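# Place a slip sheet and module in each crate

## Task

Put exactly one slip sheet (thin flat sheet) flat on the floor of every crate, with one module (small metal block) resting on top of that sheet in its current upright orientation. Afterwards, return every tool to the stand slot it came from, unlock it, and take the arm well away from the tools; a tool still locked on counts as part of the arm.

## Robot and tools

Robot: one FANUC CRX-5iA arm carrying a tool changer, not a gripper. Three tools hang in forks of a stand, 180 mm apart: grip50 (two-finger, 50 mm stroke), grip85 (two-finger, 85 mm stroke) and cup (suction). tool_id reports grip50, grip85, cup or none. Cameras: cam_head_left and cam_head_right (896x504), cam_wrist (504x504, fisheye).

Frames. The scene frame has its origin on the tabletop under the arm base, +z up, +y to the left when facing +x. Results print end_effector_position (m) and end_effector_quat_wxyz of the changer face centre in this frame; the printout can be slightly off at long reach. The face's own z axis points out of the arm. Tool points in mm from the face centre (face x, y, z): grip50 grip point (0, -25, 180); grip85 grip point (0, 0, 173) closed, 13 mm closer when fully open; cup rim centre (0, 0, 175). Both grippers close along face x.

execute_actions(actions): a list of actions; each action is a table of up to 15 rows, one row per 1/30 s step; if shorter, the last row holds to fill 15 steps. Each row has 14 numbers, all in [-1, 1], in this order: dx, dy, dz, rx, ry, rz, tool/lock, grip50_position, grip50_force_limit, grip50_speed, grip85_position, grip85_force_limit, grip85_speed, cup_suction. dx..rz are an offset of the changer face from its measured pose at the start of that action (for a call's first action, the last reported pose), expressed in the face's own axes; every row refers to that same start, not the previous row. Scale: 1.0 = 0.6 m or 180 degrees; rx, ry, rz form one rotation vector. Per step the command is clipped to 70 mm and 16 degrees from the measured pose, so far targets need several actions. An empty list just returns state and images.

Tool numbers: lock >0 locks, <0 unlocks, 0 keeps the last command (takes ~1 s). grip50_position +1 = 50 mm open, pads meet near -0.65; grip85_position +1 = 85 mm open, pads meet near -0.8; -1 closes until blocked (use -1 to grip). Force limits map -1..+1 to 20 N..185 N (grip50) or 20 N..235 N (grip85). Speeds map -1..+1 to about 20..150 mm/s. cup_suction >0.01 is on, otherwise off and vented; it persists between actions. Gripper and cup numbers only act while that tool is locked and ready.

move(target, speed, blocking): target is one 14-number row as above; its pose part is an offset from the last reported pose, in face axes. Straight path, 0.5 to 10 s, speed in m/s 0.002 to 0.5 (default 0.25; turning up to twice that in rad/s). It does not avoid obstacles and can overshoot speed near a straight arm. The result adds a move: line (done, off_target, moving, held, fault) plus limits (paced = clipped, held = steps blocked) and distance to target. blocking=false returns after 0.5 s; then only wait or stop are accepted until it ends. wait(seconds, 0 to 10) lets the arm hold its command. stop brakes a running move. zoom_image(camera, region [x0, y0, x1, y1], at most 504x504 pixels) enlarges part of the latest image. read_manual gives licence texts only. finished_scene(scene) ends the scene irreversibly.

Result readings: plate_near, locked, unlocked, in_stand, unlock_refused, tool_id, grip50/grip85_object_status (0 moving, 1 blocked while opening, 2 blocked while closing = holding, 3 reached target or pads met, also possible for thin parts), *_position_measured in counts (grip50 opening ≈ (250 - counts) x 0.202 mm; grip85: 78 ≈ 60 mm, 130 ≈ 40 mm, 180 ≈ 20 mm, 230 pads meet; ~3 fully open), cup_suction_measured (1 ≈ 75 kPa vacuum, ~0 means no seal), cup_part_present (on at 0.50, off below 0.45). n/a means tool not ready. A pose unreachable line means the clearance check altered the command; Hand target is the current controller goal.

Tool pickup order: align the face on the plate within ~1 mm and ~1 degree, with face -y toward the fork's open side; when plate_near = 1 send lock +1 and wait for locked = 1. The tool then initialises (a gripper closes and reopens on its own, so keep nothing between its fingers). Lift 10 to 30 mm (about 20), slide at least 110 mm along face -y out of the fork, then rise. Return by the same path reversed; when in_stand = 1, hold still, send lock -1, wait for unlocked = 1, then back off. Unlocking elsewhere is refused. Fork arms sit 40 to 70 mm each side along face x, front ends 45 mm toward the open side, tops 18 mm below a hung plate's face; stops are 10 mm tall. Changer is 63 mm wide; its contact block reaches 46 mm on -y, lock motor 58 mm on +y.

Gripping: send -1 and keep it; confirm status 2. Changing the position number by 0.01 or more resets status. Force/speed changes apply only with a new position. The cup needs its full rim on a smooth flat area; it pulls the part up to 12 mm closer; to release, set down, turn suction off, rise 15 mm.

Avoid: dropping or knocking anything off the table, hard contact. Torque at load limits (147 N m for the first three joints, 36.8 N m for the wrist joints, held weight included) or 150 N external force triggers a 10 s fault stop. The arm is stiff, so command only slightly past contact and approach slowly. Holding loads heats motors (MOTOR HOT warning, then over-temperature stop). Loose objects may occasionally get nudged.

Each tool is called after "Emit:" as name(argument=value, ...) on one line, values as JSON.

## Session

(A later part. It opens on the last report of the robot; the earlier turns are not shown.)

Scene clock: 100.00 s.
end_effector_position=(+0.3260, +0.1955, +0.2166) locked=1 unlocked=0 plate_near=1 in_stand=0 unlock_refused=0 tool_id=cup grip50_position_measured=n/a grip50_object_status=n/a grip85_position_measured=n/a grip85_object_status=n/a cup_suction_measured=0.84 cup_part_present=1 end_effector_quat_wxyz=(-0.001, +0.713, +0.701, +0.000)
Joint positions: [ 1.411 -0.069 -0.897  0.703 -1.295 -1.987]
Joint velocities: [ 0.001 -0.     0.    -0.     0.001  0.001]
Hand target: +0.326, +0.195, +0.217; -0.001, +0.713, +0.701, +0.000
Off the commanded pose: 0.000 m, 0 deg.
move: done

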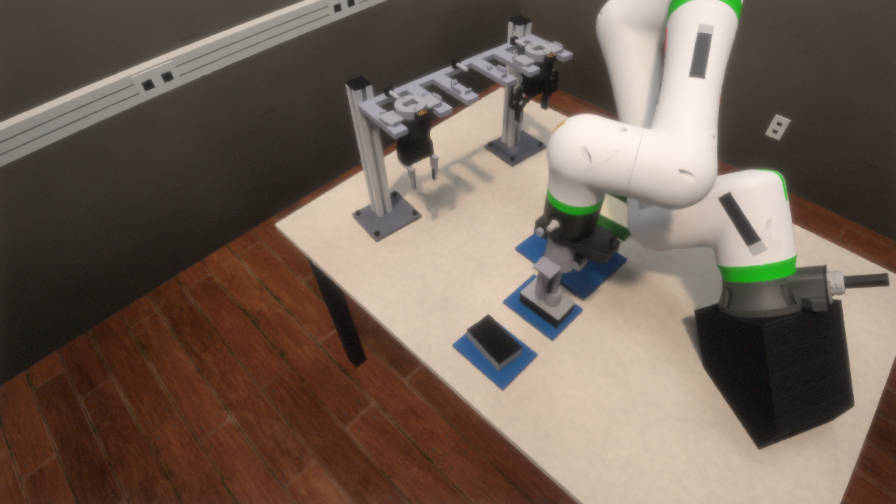

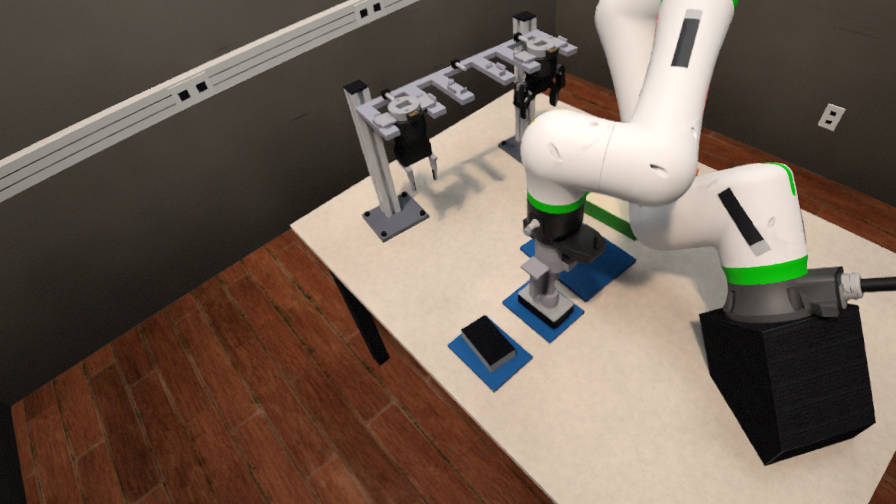

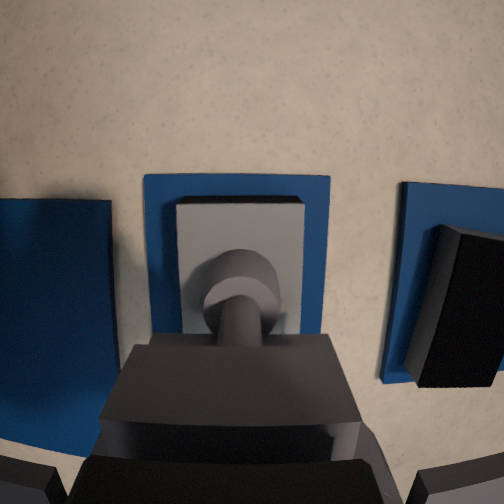

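Emit:
move(target=[0,0.02,-0.065,0,0,-0.015,0,1,0,0,1,0,0,1], speed=0.06)

Emit:
move(target=[-0.335,0.26,0,0,0,0,0,1,0,0,1,0,0,1], speed=0.15)

Emit:
move(target=[-0.27,0,0.005,0,0,0,0,1,0,0,1,0,0,1], speed=0.12)

Scene clock: 106.57 s.
end_effector_position=(+0.3381, +0.1951, +0.2555) locked=1 unlocked=0 plate_near=1 in_stand=0 unlock_refused=0 tool_id=cup grip50_position_measured=n/a grip50_object_status=n/a grip85_position_measured=n/a grip85_object_status=n/a cup_suction_measured=1.00 cup_part_present=1 end_effector_quat_wxyz=(-0.001, +0.696, +0.718, -0.000)
Joint positions: [ 1.466 -0.1   -0.82   0.655 -1.404 -1.902]
Joint velocities: [0.001 0.    0.001 0.001 0.    0.001]
Hand target: +0.338, +0.195, +0.256; -0.001, +0.696, +0.718, -0.000
Off the commanded pose: 0.000 m, 0 deg.
move: done

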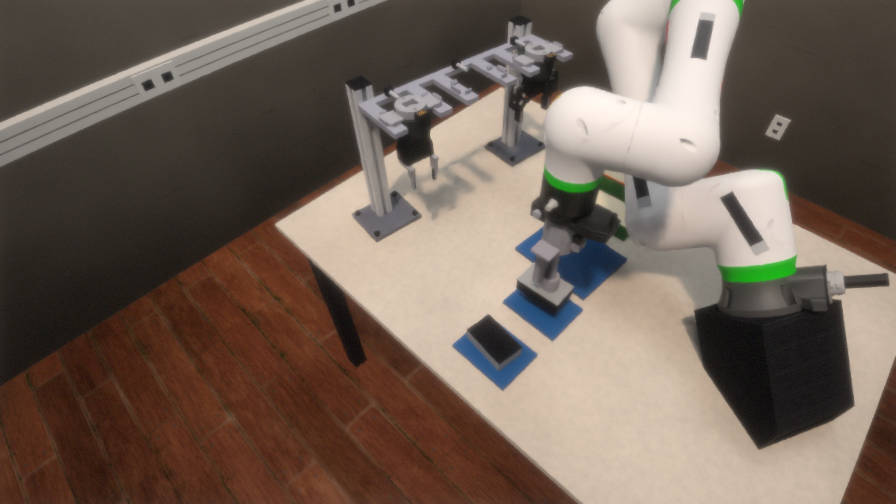

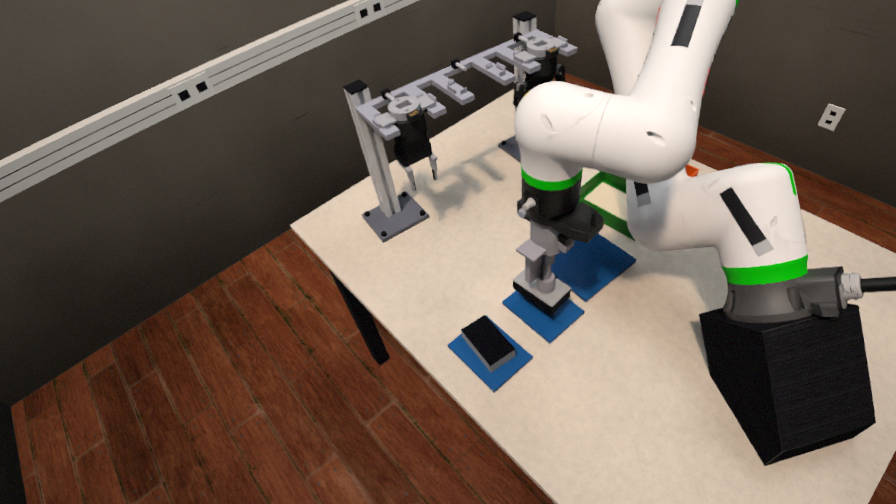

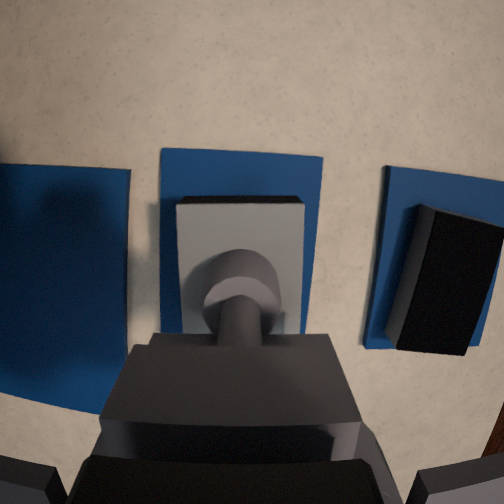

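Scene clock: 108.63 s.
end_effector_position=(+0.5005, -0.0014, +0.2548) locked=1 unlocked=0 plate_near=1 in_stand=0 unlock_refused=0 tool_id=cup grip50_position_measured=n/a grip50_object_status=n/a grip85_position_measured=n/a grip85_object_status=n/a cup_suction_measured=1.00 cup_part_present=1 end_effector_quat_wxyz=(-0.000, +0.697, +0.717, -0.001)
Joint positions: [ 0.973 -0.511 -0.732  0.801 -1.478 -1.242]
Joint velocities: [-0.002  0.001  0.001 -0.003 -0.001  0.001]
Hand target: +0.500, -0.001, +0.255; -0.000, +0.697, +0.717, -0.001
Off the commanded pose: 0.001 m, 0 deg.
move: done

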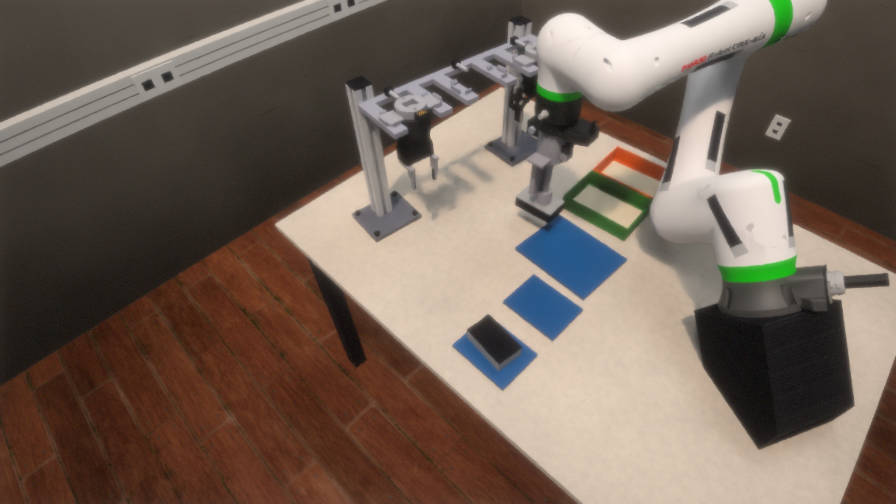

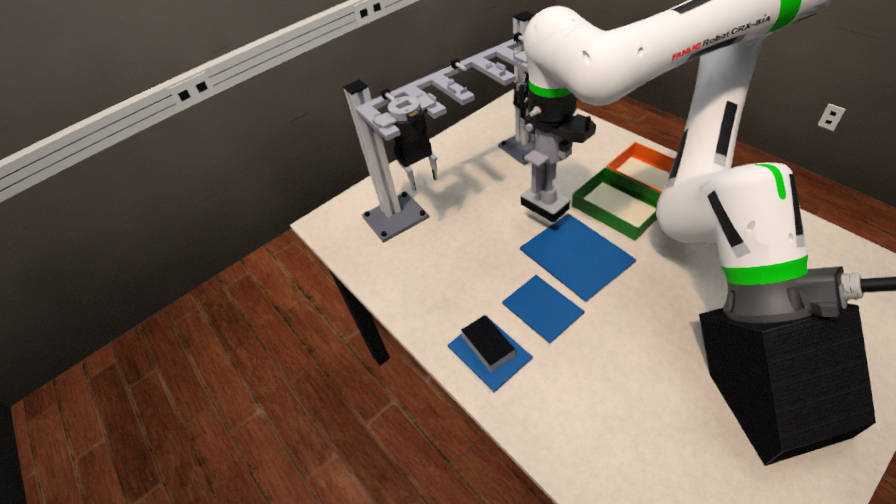

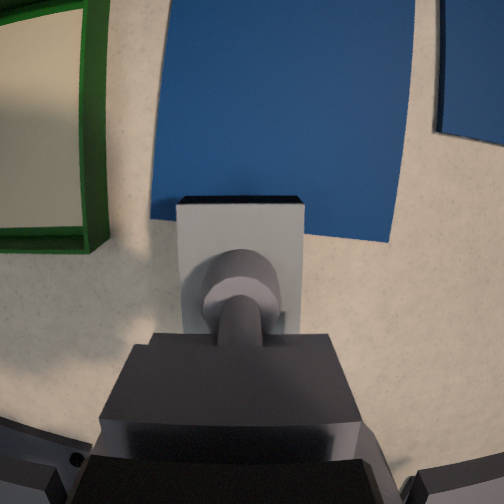

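Scene clock: 110.33 s.
end_effector_position=(+0.5054, -0.1634, +0.2519) locked=1 unlocked=0 plate_near=1 in_stand=0 unlock_refused=0 tool_id=cup grip50_position_measured=n/a grip50_object_status=n/a grip85_position_measured=n/a grip85_object_status=n/a cup_suction_measured=1.00 cup_part_present=1 end_effector_quat_wxyz=(-0.000, +0.696, +0.718, -0.001)
Joint positions: [ 0.59  -0.759 -0.701  0.769 -1.401 -0.771]
Joint velocities: [0.    0.001 0.    0.    0.001 0.   ]
Hand target: +0.505, -0.163, +0.252; -0.000, +0.696, +0.718, -0.001
Off the commanded pose: 0.000 m, 0 deg.
move: done

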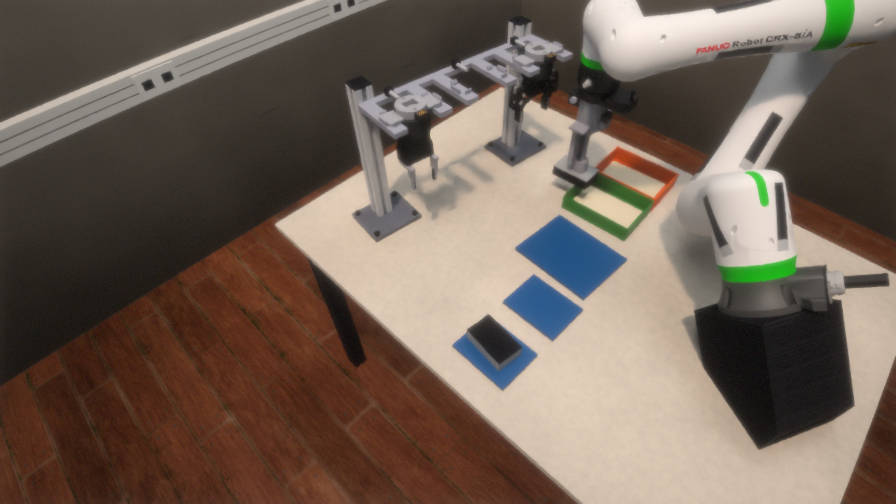

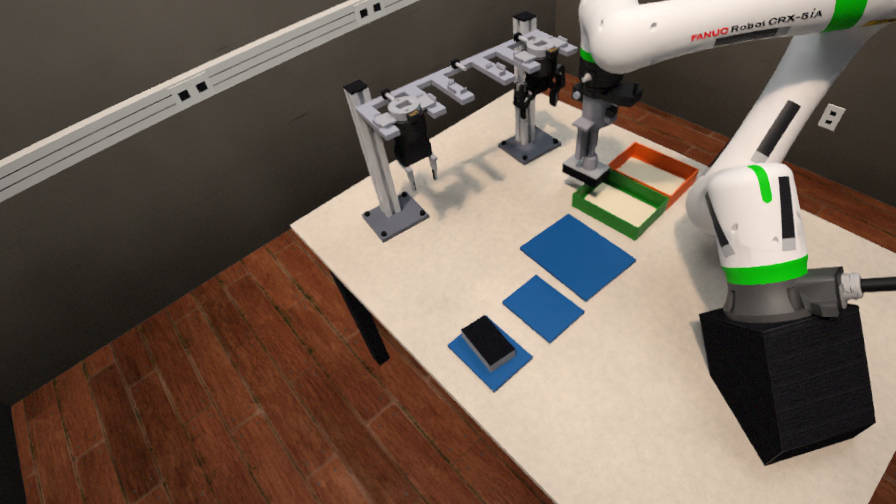

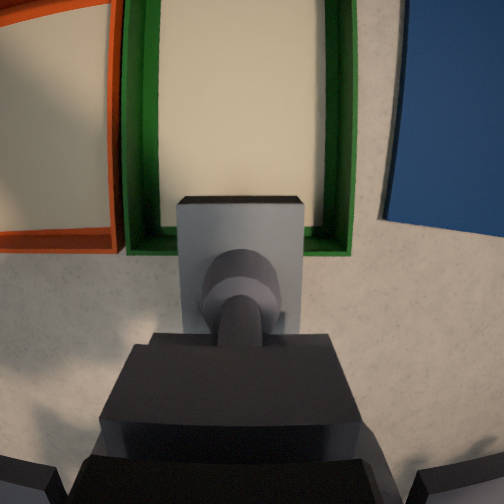

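Emit:
move(target=[0,-0.12,0.008,0,0,0,0,1,0,0,1,0,0,1], speed=0.06)

Emit:
move(target=[0,-0.045,0.045,0,0,0,0,1,0,0,1,0,0,1], speed=0.04)

Emit:
move(target=[0,0,0.023,0,0,0,0,1,0,0,1,0,0,1], speed=0.02)

Emit:
execute_actions(actions=[[[0,0,0,0,0,0,0,1,0,0,1,0,0,0]],[[0,0,0,0,0,0,0,1,0,0,1,0,0,0]]])

Emit:
move(target=[0,0.01,-0.04,0,0,0,0,1,0,0,1,0,0,0], speed=0.04)

Scene clock: 116.33 s.
end_effector_position=(+0.4334, -0.1658, +0.2469) locked=1 unlocked=0 plate_near=1 in_stand=0 unlock_refused=0 tool_id=cup grip50_position_measured=n/a grip50_object_status=n/a grip85_position_measured=n/a grip85_object_status=n/a cup_suction_measured=1.00 cup_part_present=1 end_effector_quat_wxyz=(-0.000, +0.697, +0.717, -0.001)
Joint positions: [ 0.868 -0.996 -0.88   0.801 -1.638 -0.927]
Joint velocities: [ 0.005 -0.001 -0.001  0.001 -0.004 -0.004]
Hand target: +0.433, -0.166, +0.247; -0.000, +0.697, +0.717, -0.001
Off the commanded pose: 0.000 m, 0 deg.
move: done

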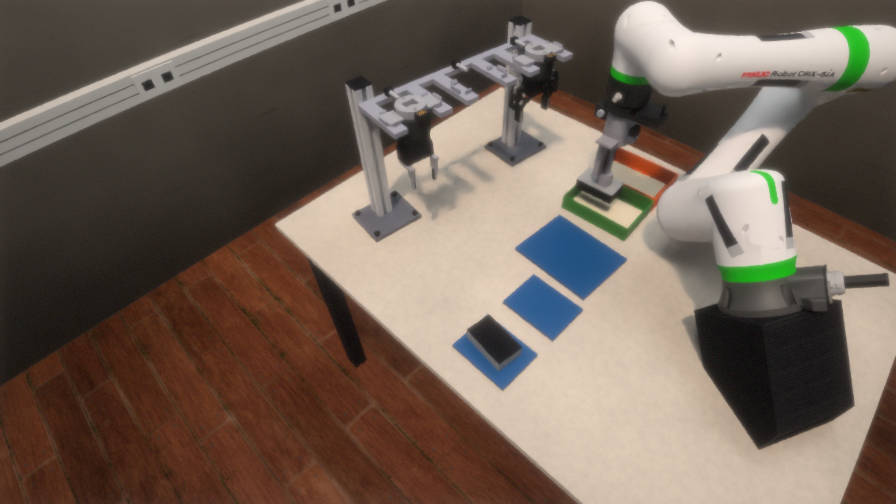

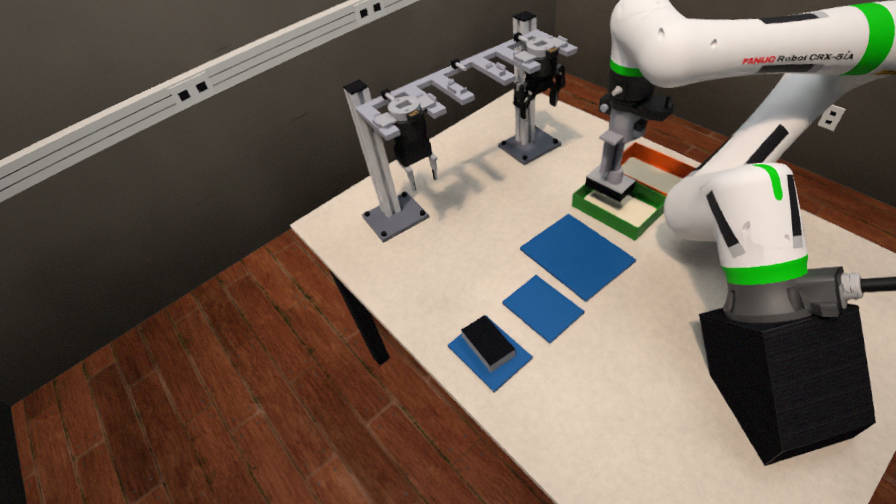

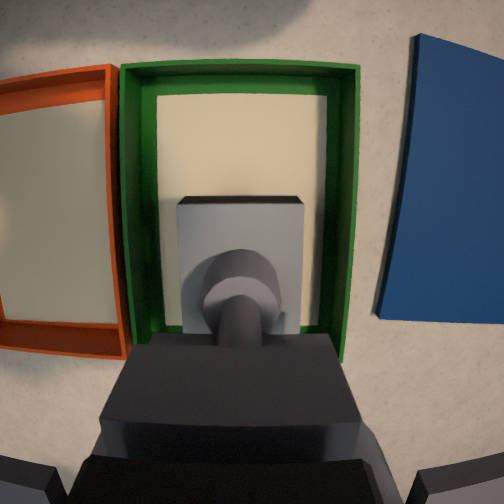

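Scene clock: 117.57 s.
end_effector_position=(+0.4064, -0.1667, +0.2200) locked=1 unlocked=0 plate_near=1 in_stand=0 unlock_refused=0 tool_id=cup grip50_position_measured=n/a grip50_object_status=n/a grip85_position_measured=n/a grip85_object_status=n/a cup_suction_measured=1.00 cup_part_present=1 end_effector_quat_wxyz=(-0.000, +0.697, +0.717, -0.001)
Joint positions: [ 0.817 -1.059 -0.974  0.797 -1.581 -0.913]
Joint velocities: [-0.001  0.     0.    -0.     0.     0.   ]
Hand target: +0.406, -0.167, +0.220; -0.000, +0.697, +0.717, -0.001
Off the commanded pose: 0.000 m, 0 deg.
move: done

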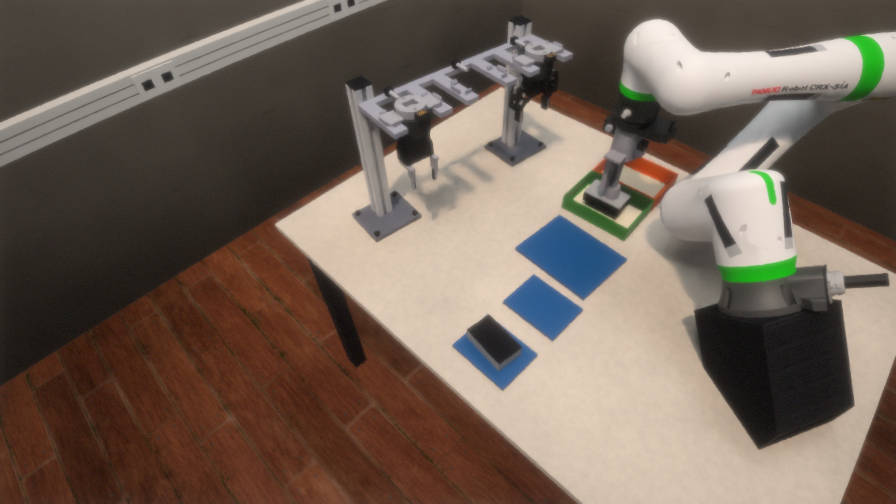

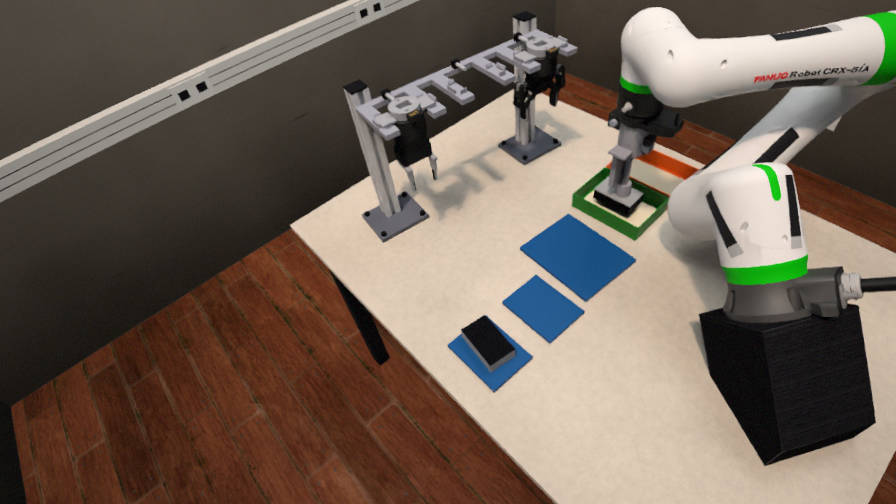

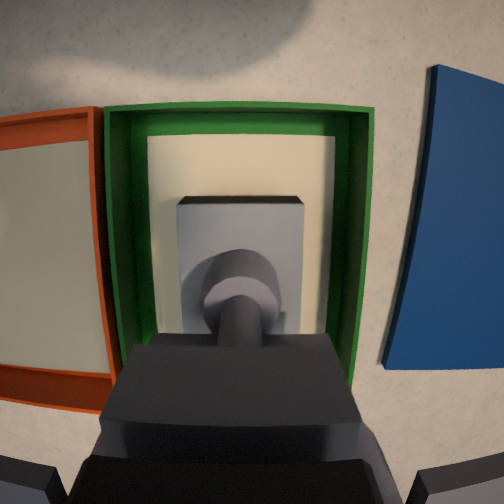

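Scene clock: 118.50 s.
end_effector_position=(+0.4064, -0.1666, +0.2063) locked=1 unlocked=0 plate_near=1 in_stand=0 unlock_refused=0 tool_id=cup grip50_position_measured=n/a grip50_object_status=n/a grip85_position_measured=n/a grip85_object_status=n/a cup_suction_measured=1.00 cup_part_present=1 end_effector_quat_wxyz=(-0.000, +0.697, +0.718, -0.001)
Joint positions: [ 0.691 -1.025 -0.989  0.787 -1.457 -0.859]
Joint velocities: [-0.003 -0.     0.001 -0.     0.002  0.001]
Hand target: +0.406, -0.167, +0.206; -0.000, +0.697, +0.717, -0.001
Off the commanded pose: 0.000 m, 0 deg.
move: done

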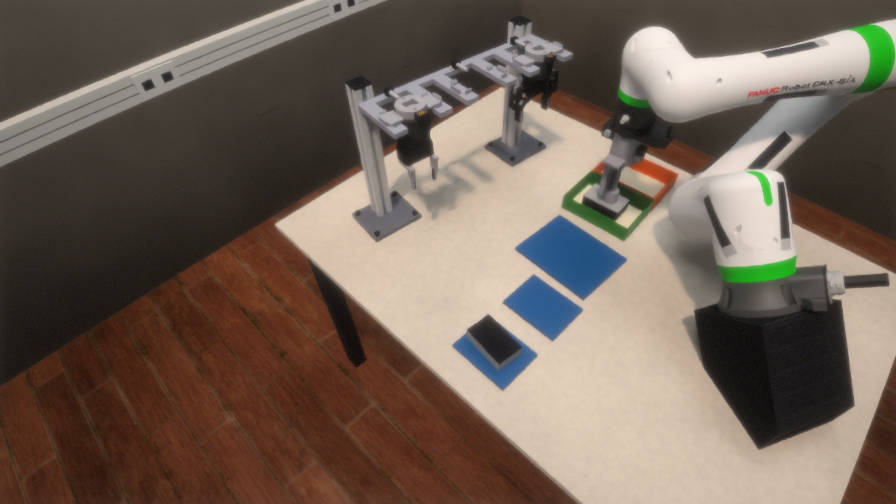

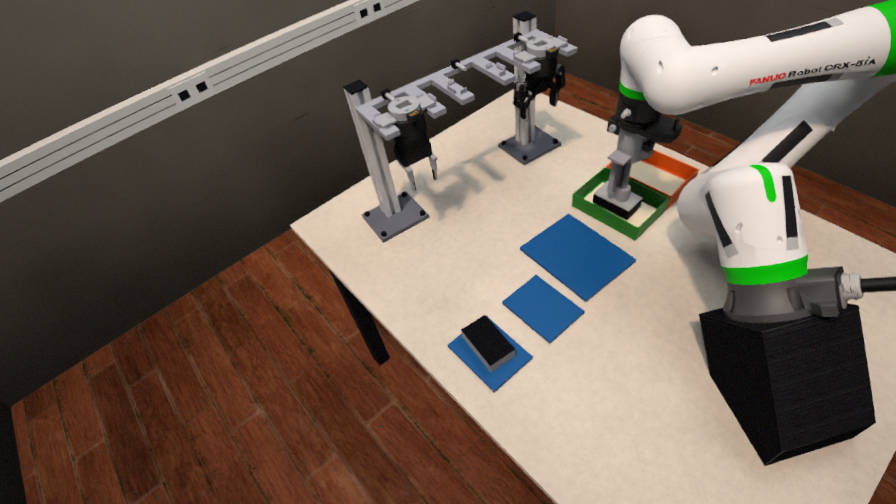

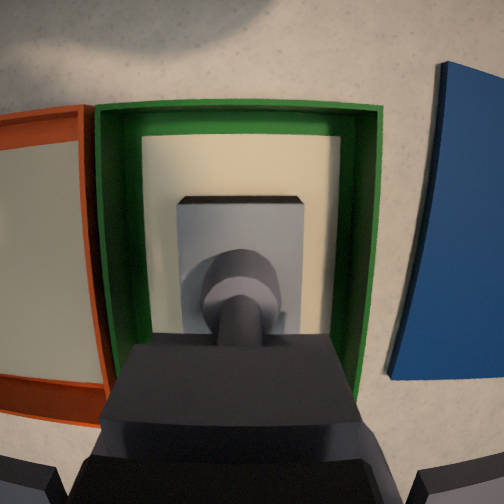

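Scene clock: 119.50 s.
end_effector_position=(+0.4064, -0.1666, +0.2063) locked=1 unlocked=0 plate_near=1 in_stand=0 unlock_refused=0 tool_id=cup grip50_position_measured=n/a grip50_object_status=n/a grip85_position_measured=n/a grip85_object_status=n/a cup_suction_measured=0.01 cup_part_present=0 end_effector_quat_wxyz=(-0.000, +0.697, +0.718, -0.001)
Joint positions: [ 0.691 -1.025 -0.989  0.787 -1.457 -0.859]
Joint velocities: [ 0.002 -0.     0.    -0.001  0.001  0.001]
Hand target: +0.406, -0.167, +0.206; -0.000, +0.697, +0.718, -0.001
Off the commanded pose: 0.000 m, 0 deg.

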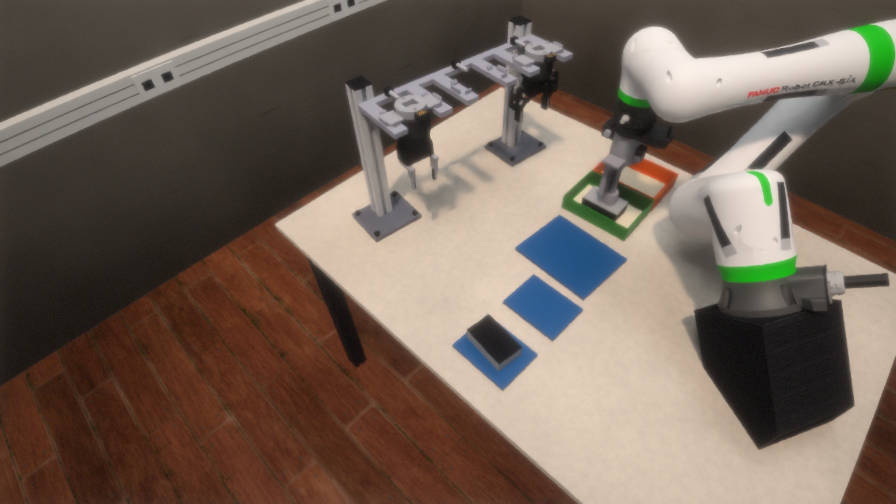

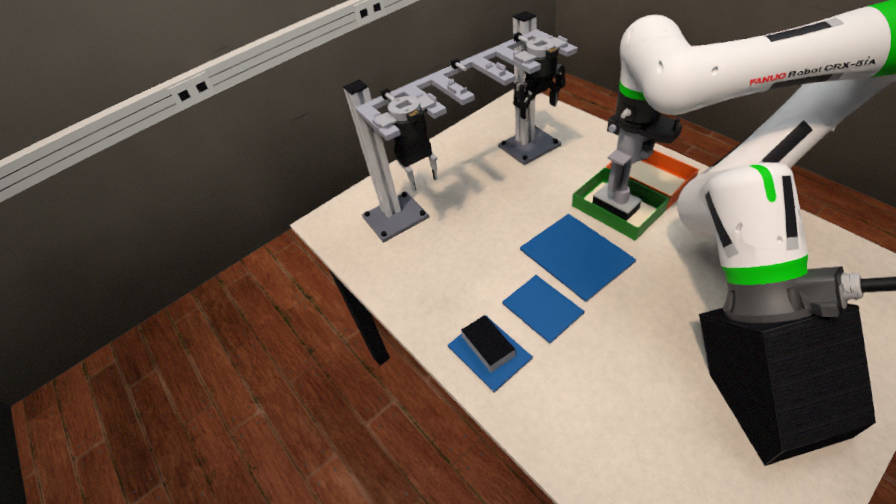

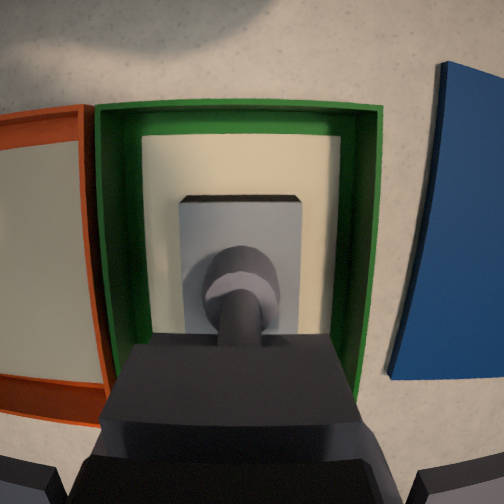

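Scene clock: 120.43 s.
end_effector_position=(+0.4125, -0.1665, +0.2302) locked=1 unlocked=0 plate_near=1 in_stand=0 unlock_refused=0 tool_id=cup grip50_position_measured=n/a grip50_object_status=n/a grip85_position_measured=n/a grip85_object_status=n/a cup_suction_measured=0.01 cup_part_present=0 end_effector_quat_wxyz=(-0.000, +0.697, +0.717, -0.001)
Joint positions: [ 0.872 -1.055 -0.948  0.801 -1.635 -0.936]
Joint velocities: [ 0.006 -0.002 -0.     0.001 -0.005 -0.004]
Hand target: +0.412, -0.166, +0.230; -0.000, +0.697, +0.717, -0.001
Off the commanded pose: 0.000 m, 0 deg.
move: done

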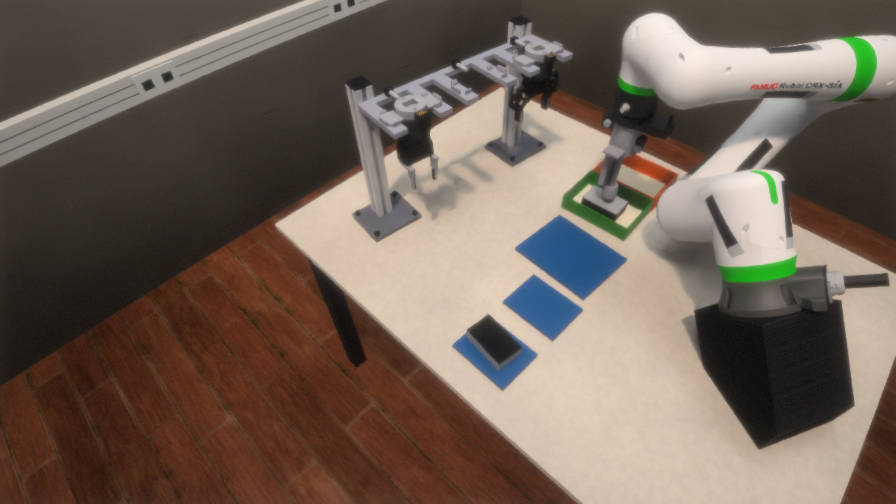

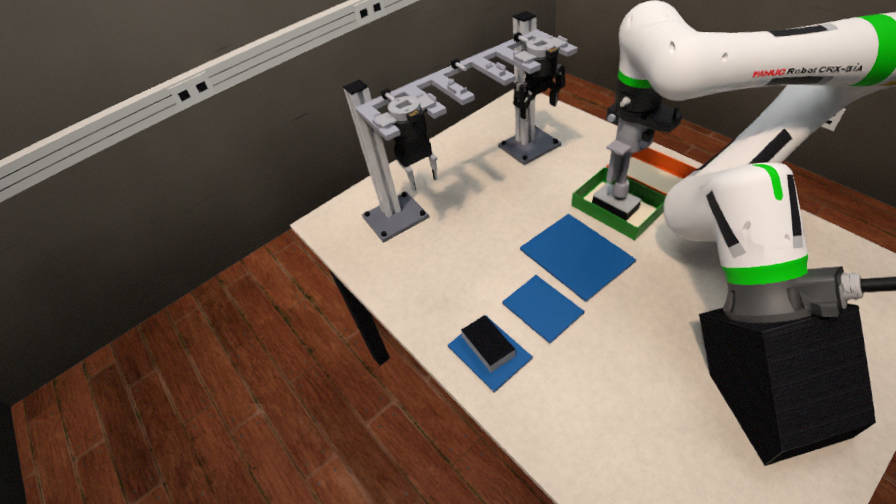

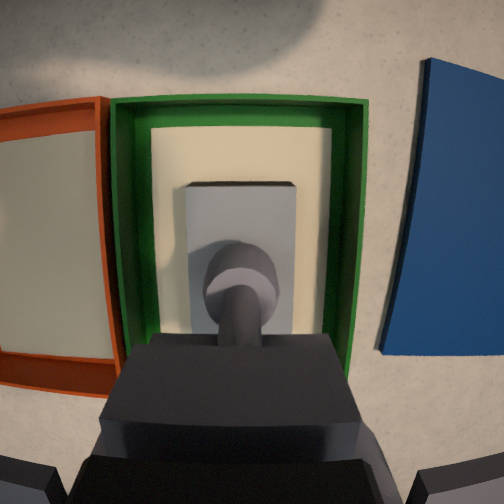

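Emit:
move(target=[0,0.13,-0.02,0,0,0,0,1,0,0,1,0,0,0])

Emit:
move(target=[0.83,-0.07,-0.08,0,0,0.07,0,1,0,0,1,0,0,0], speed=0.35)

Scene clock: 133.30 s.
end_effector_position=(+0.4905, -0.1639, +0.2424) locked=1 unlocked=0 plate_near=1 in_stand=0 unlock_refused=0 tool_id=cup grip50_position_measured=n/a grip50_object_status=n/a grip85_position_measured=n/a grip85_object_status=n/a cup_suction_measured=0.01 cup_part_present=0 end_effector_quat_wxyz=(-0.000, +0.697, +0.717, -0.001)
Joint positions: [ 0.586 -0.792 -0.749  0.771 -1.388 -0.779]
Joint velocities: [-0.002  0.     0.001 -0.001  0.     0.001]
Hand target: +0.490, -0.164, +0.242; -0.000, +0.697, +0.717, -0.001
Off the commanded pose: 0.000 m, 0 deg.
move: done

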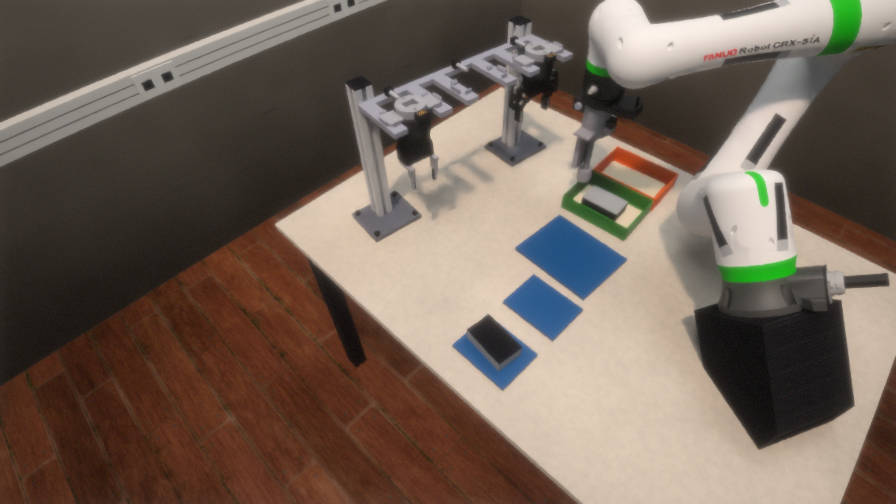

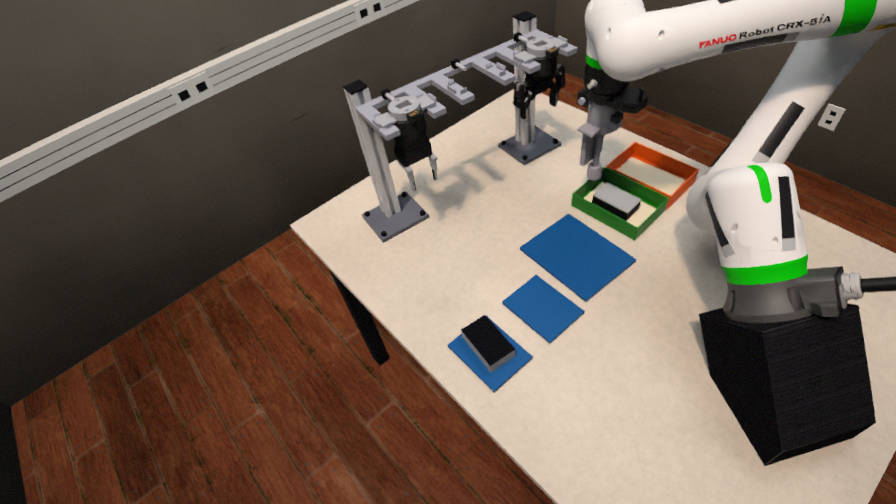

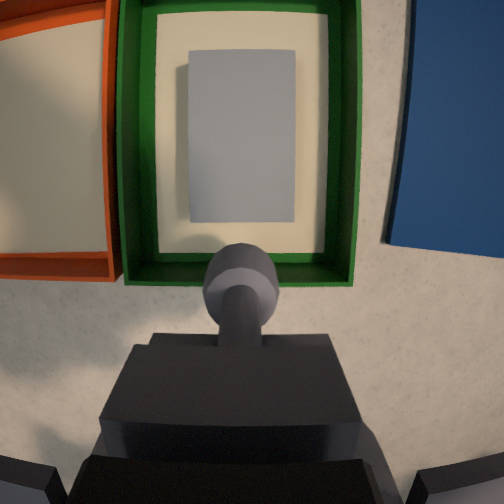

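Scene clock: 135.30 s.
end_effector_position=(+0.4330, +0.3329, +0.2913) locked=1 unlocked=0 plate_near=1 in_stand=0 unlock_refused=0 tool_id=cup grip50_position_measured=n/a grip50_object_status=n/a grip85_position_measured=n/a grip85_object_status=n/a cup_suction_measured=0.01 cup_part_present=0 end_effector_quat_wxyz=(-0.000, +0.771, +0.637, +0.000)
Joint positions: [ 1.297  0.259 -0.356  0.732 -1.399 -1.951]
Joint velocities: [-0.001  0.001  0.001 -0.001  0.001  0.001]
Hand target: +0.433, +0.333, +0.291; -0.000, +0.771, +0.637, -0.000
Off the commanded pose: 0.002 m, 0 deg.
move: done

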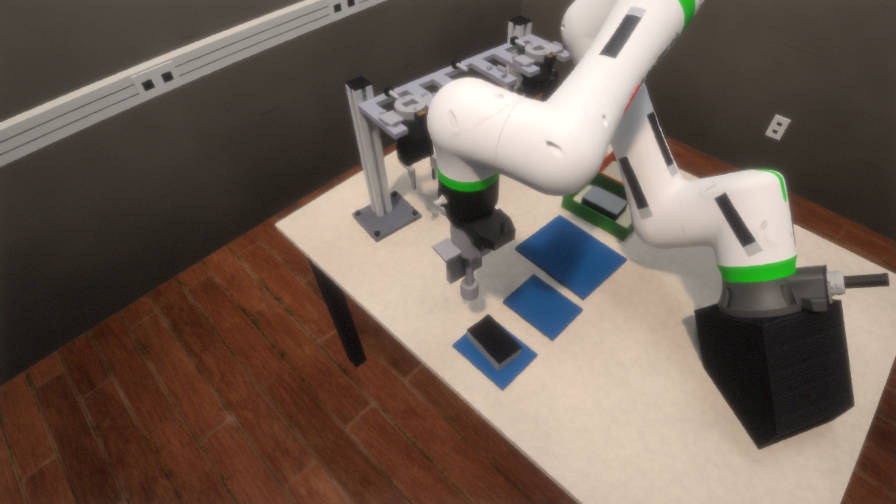

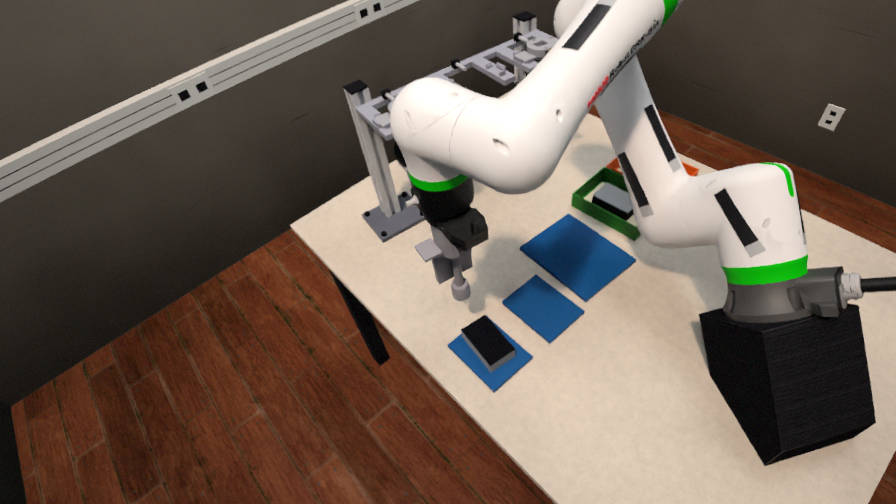

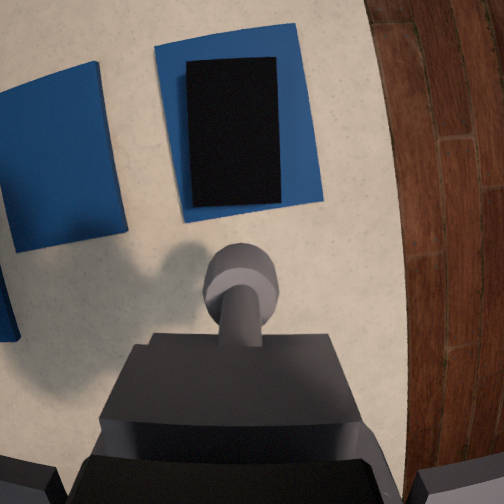

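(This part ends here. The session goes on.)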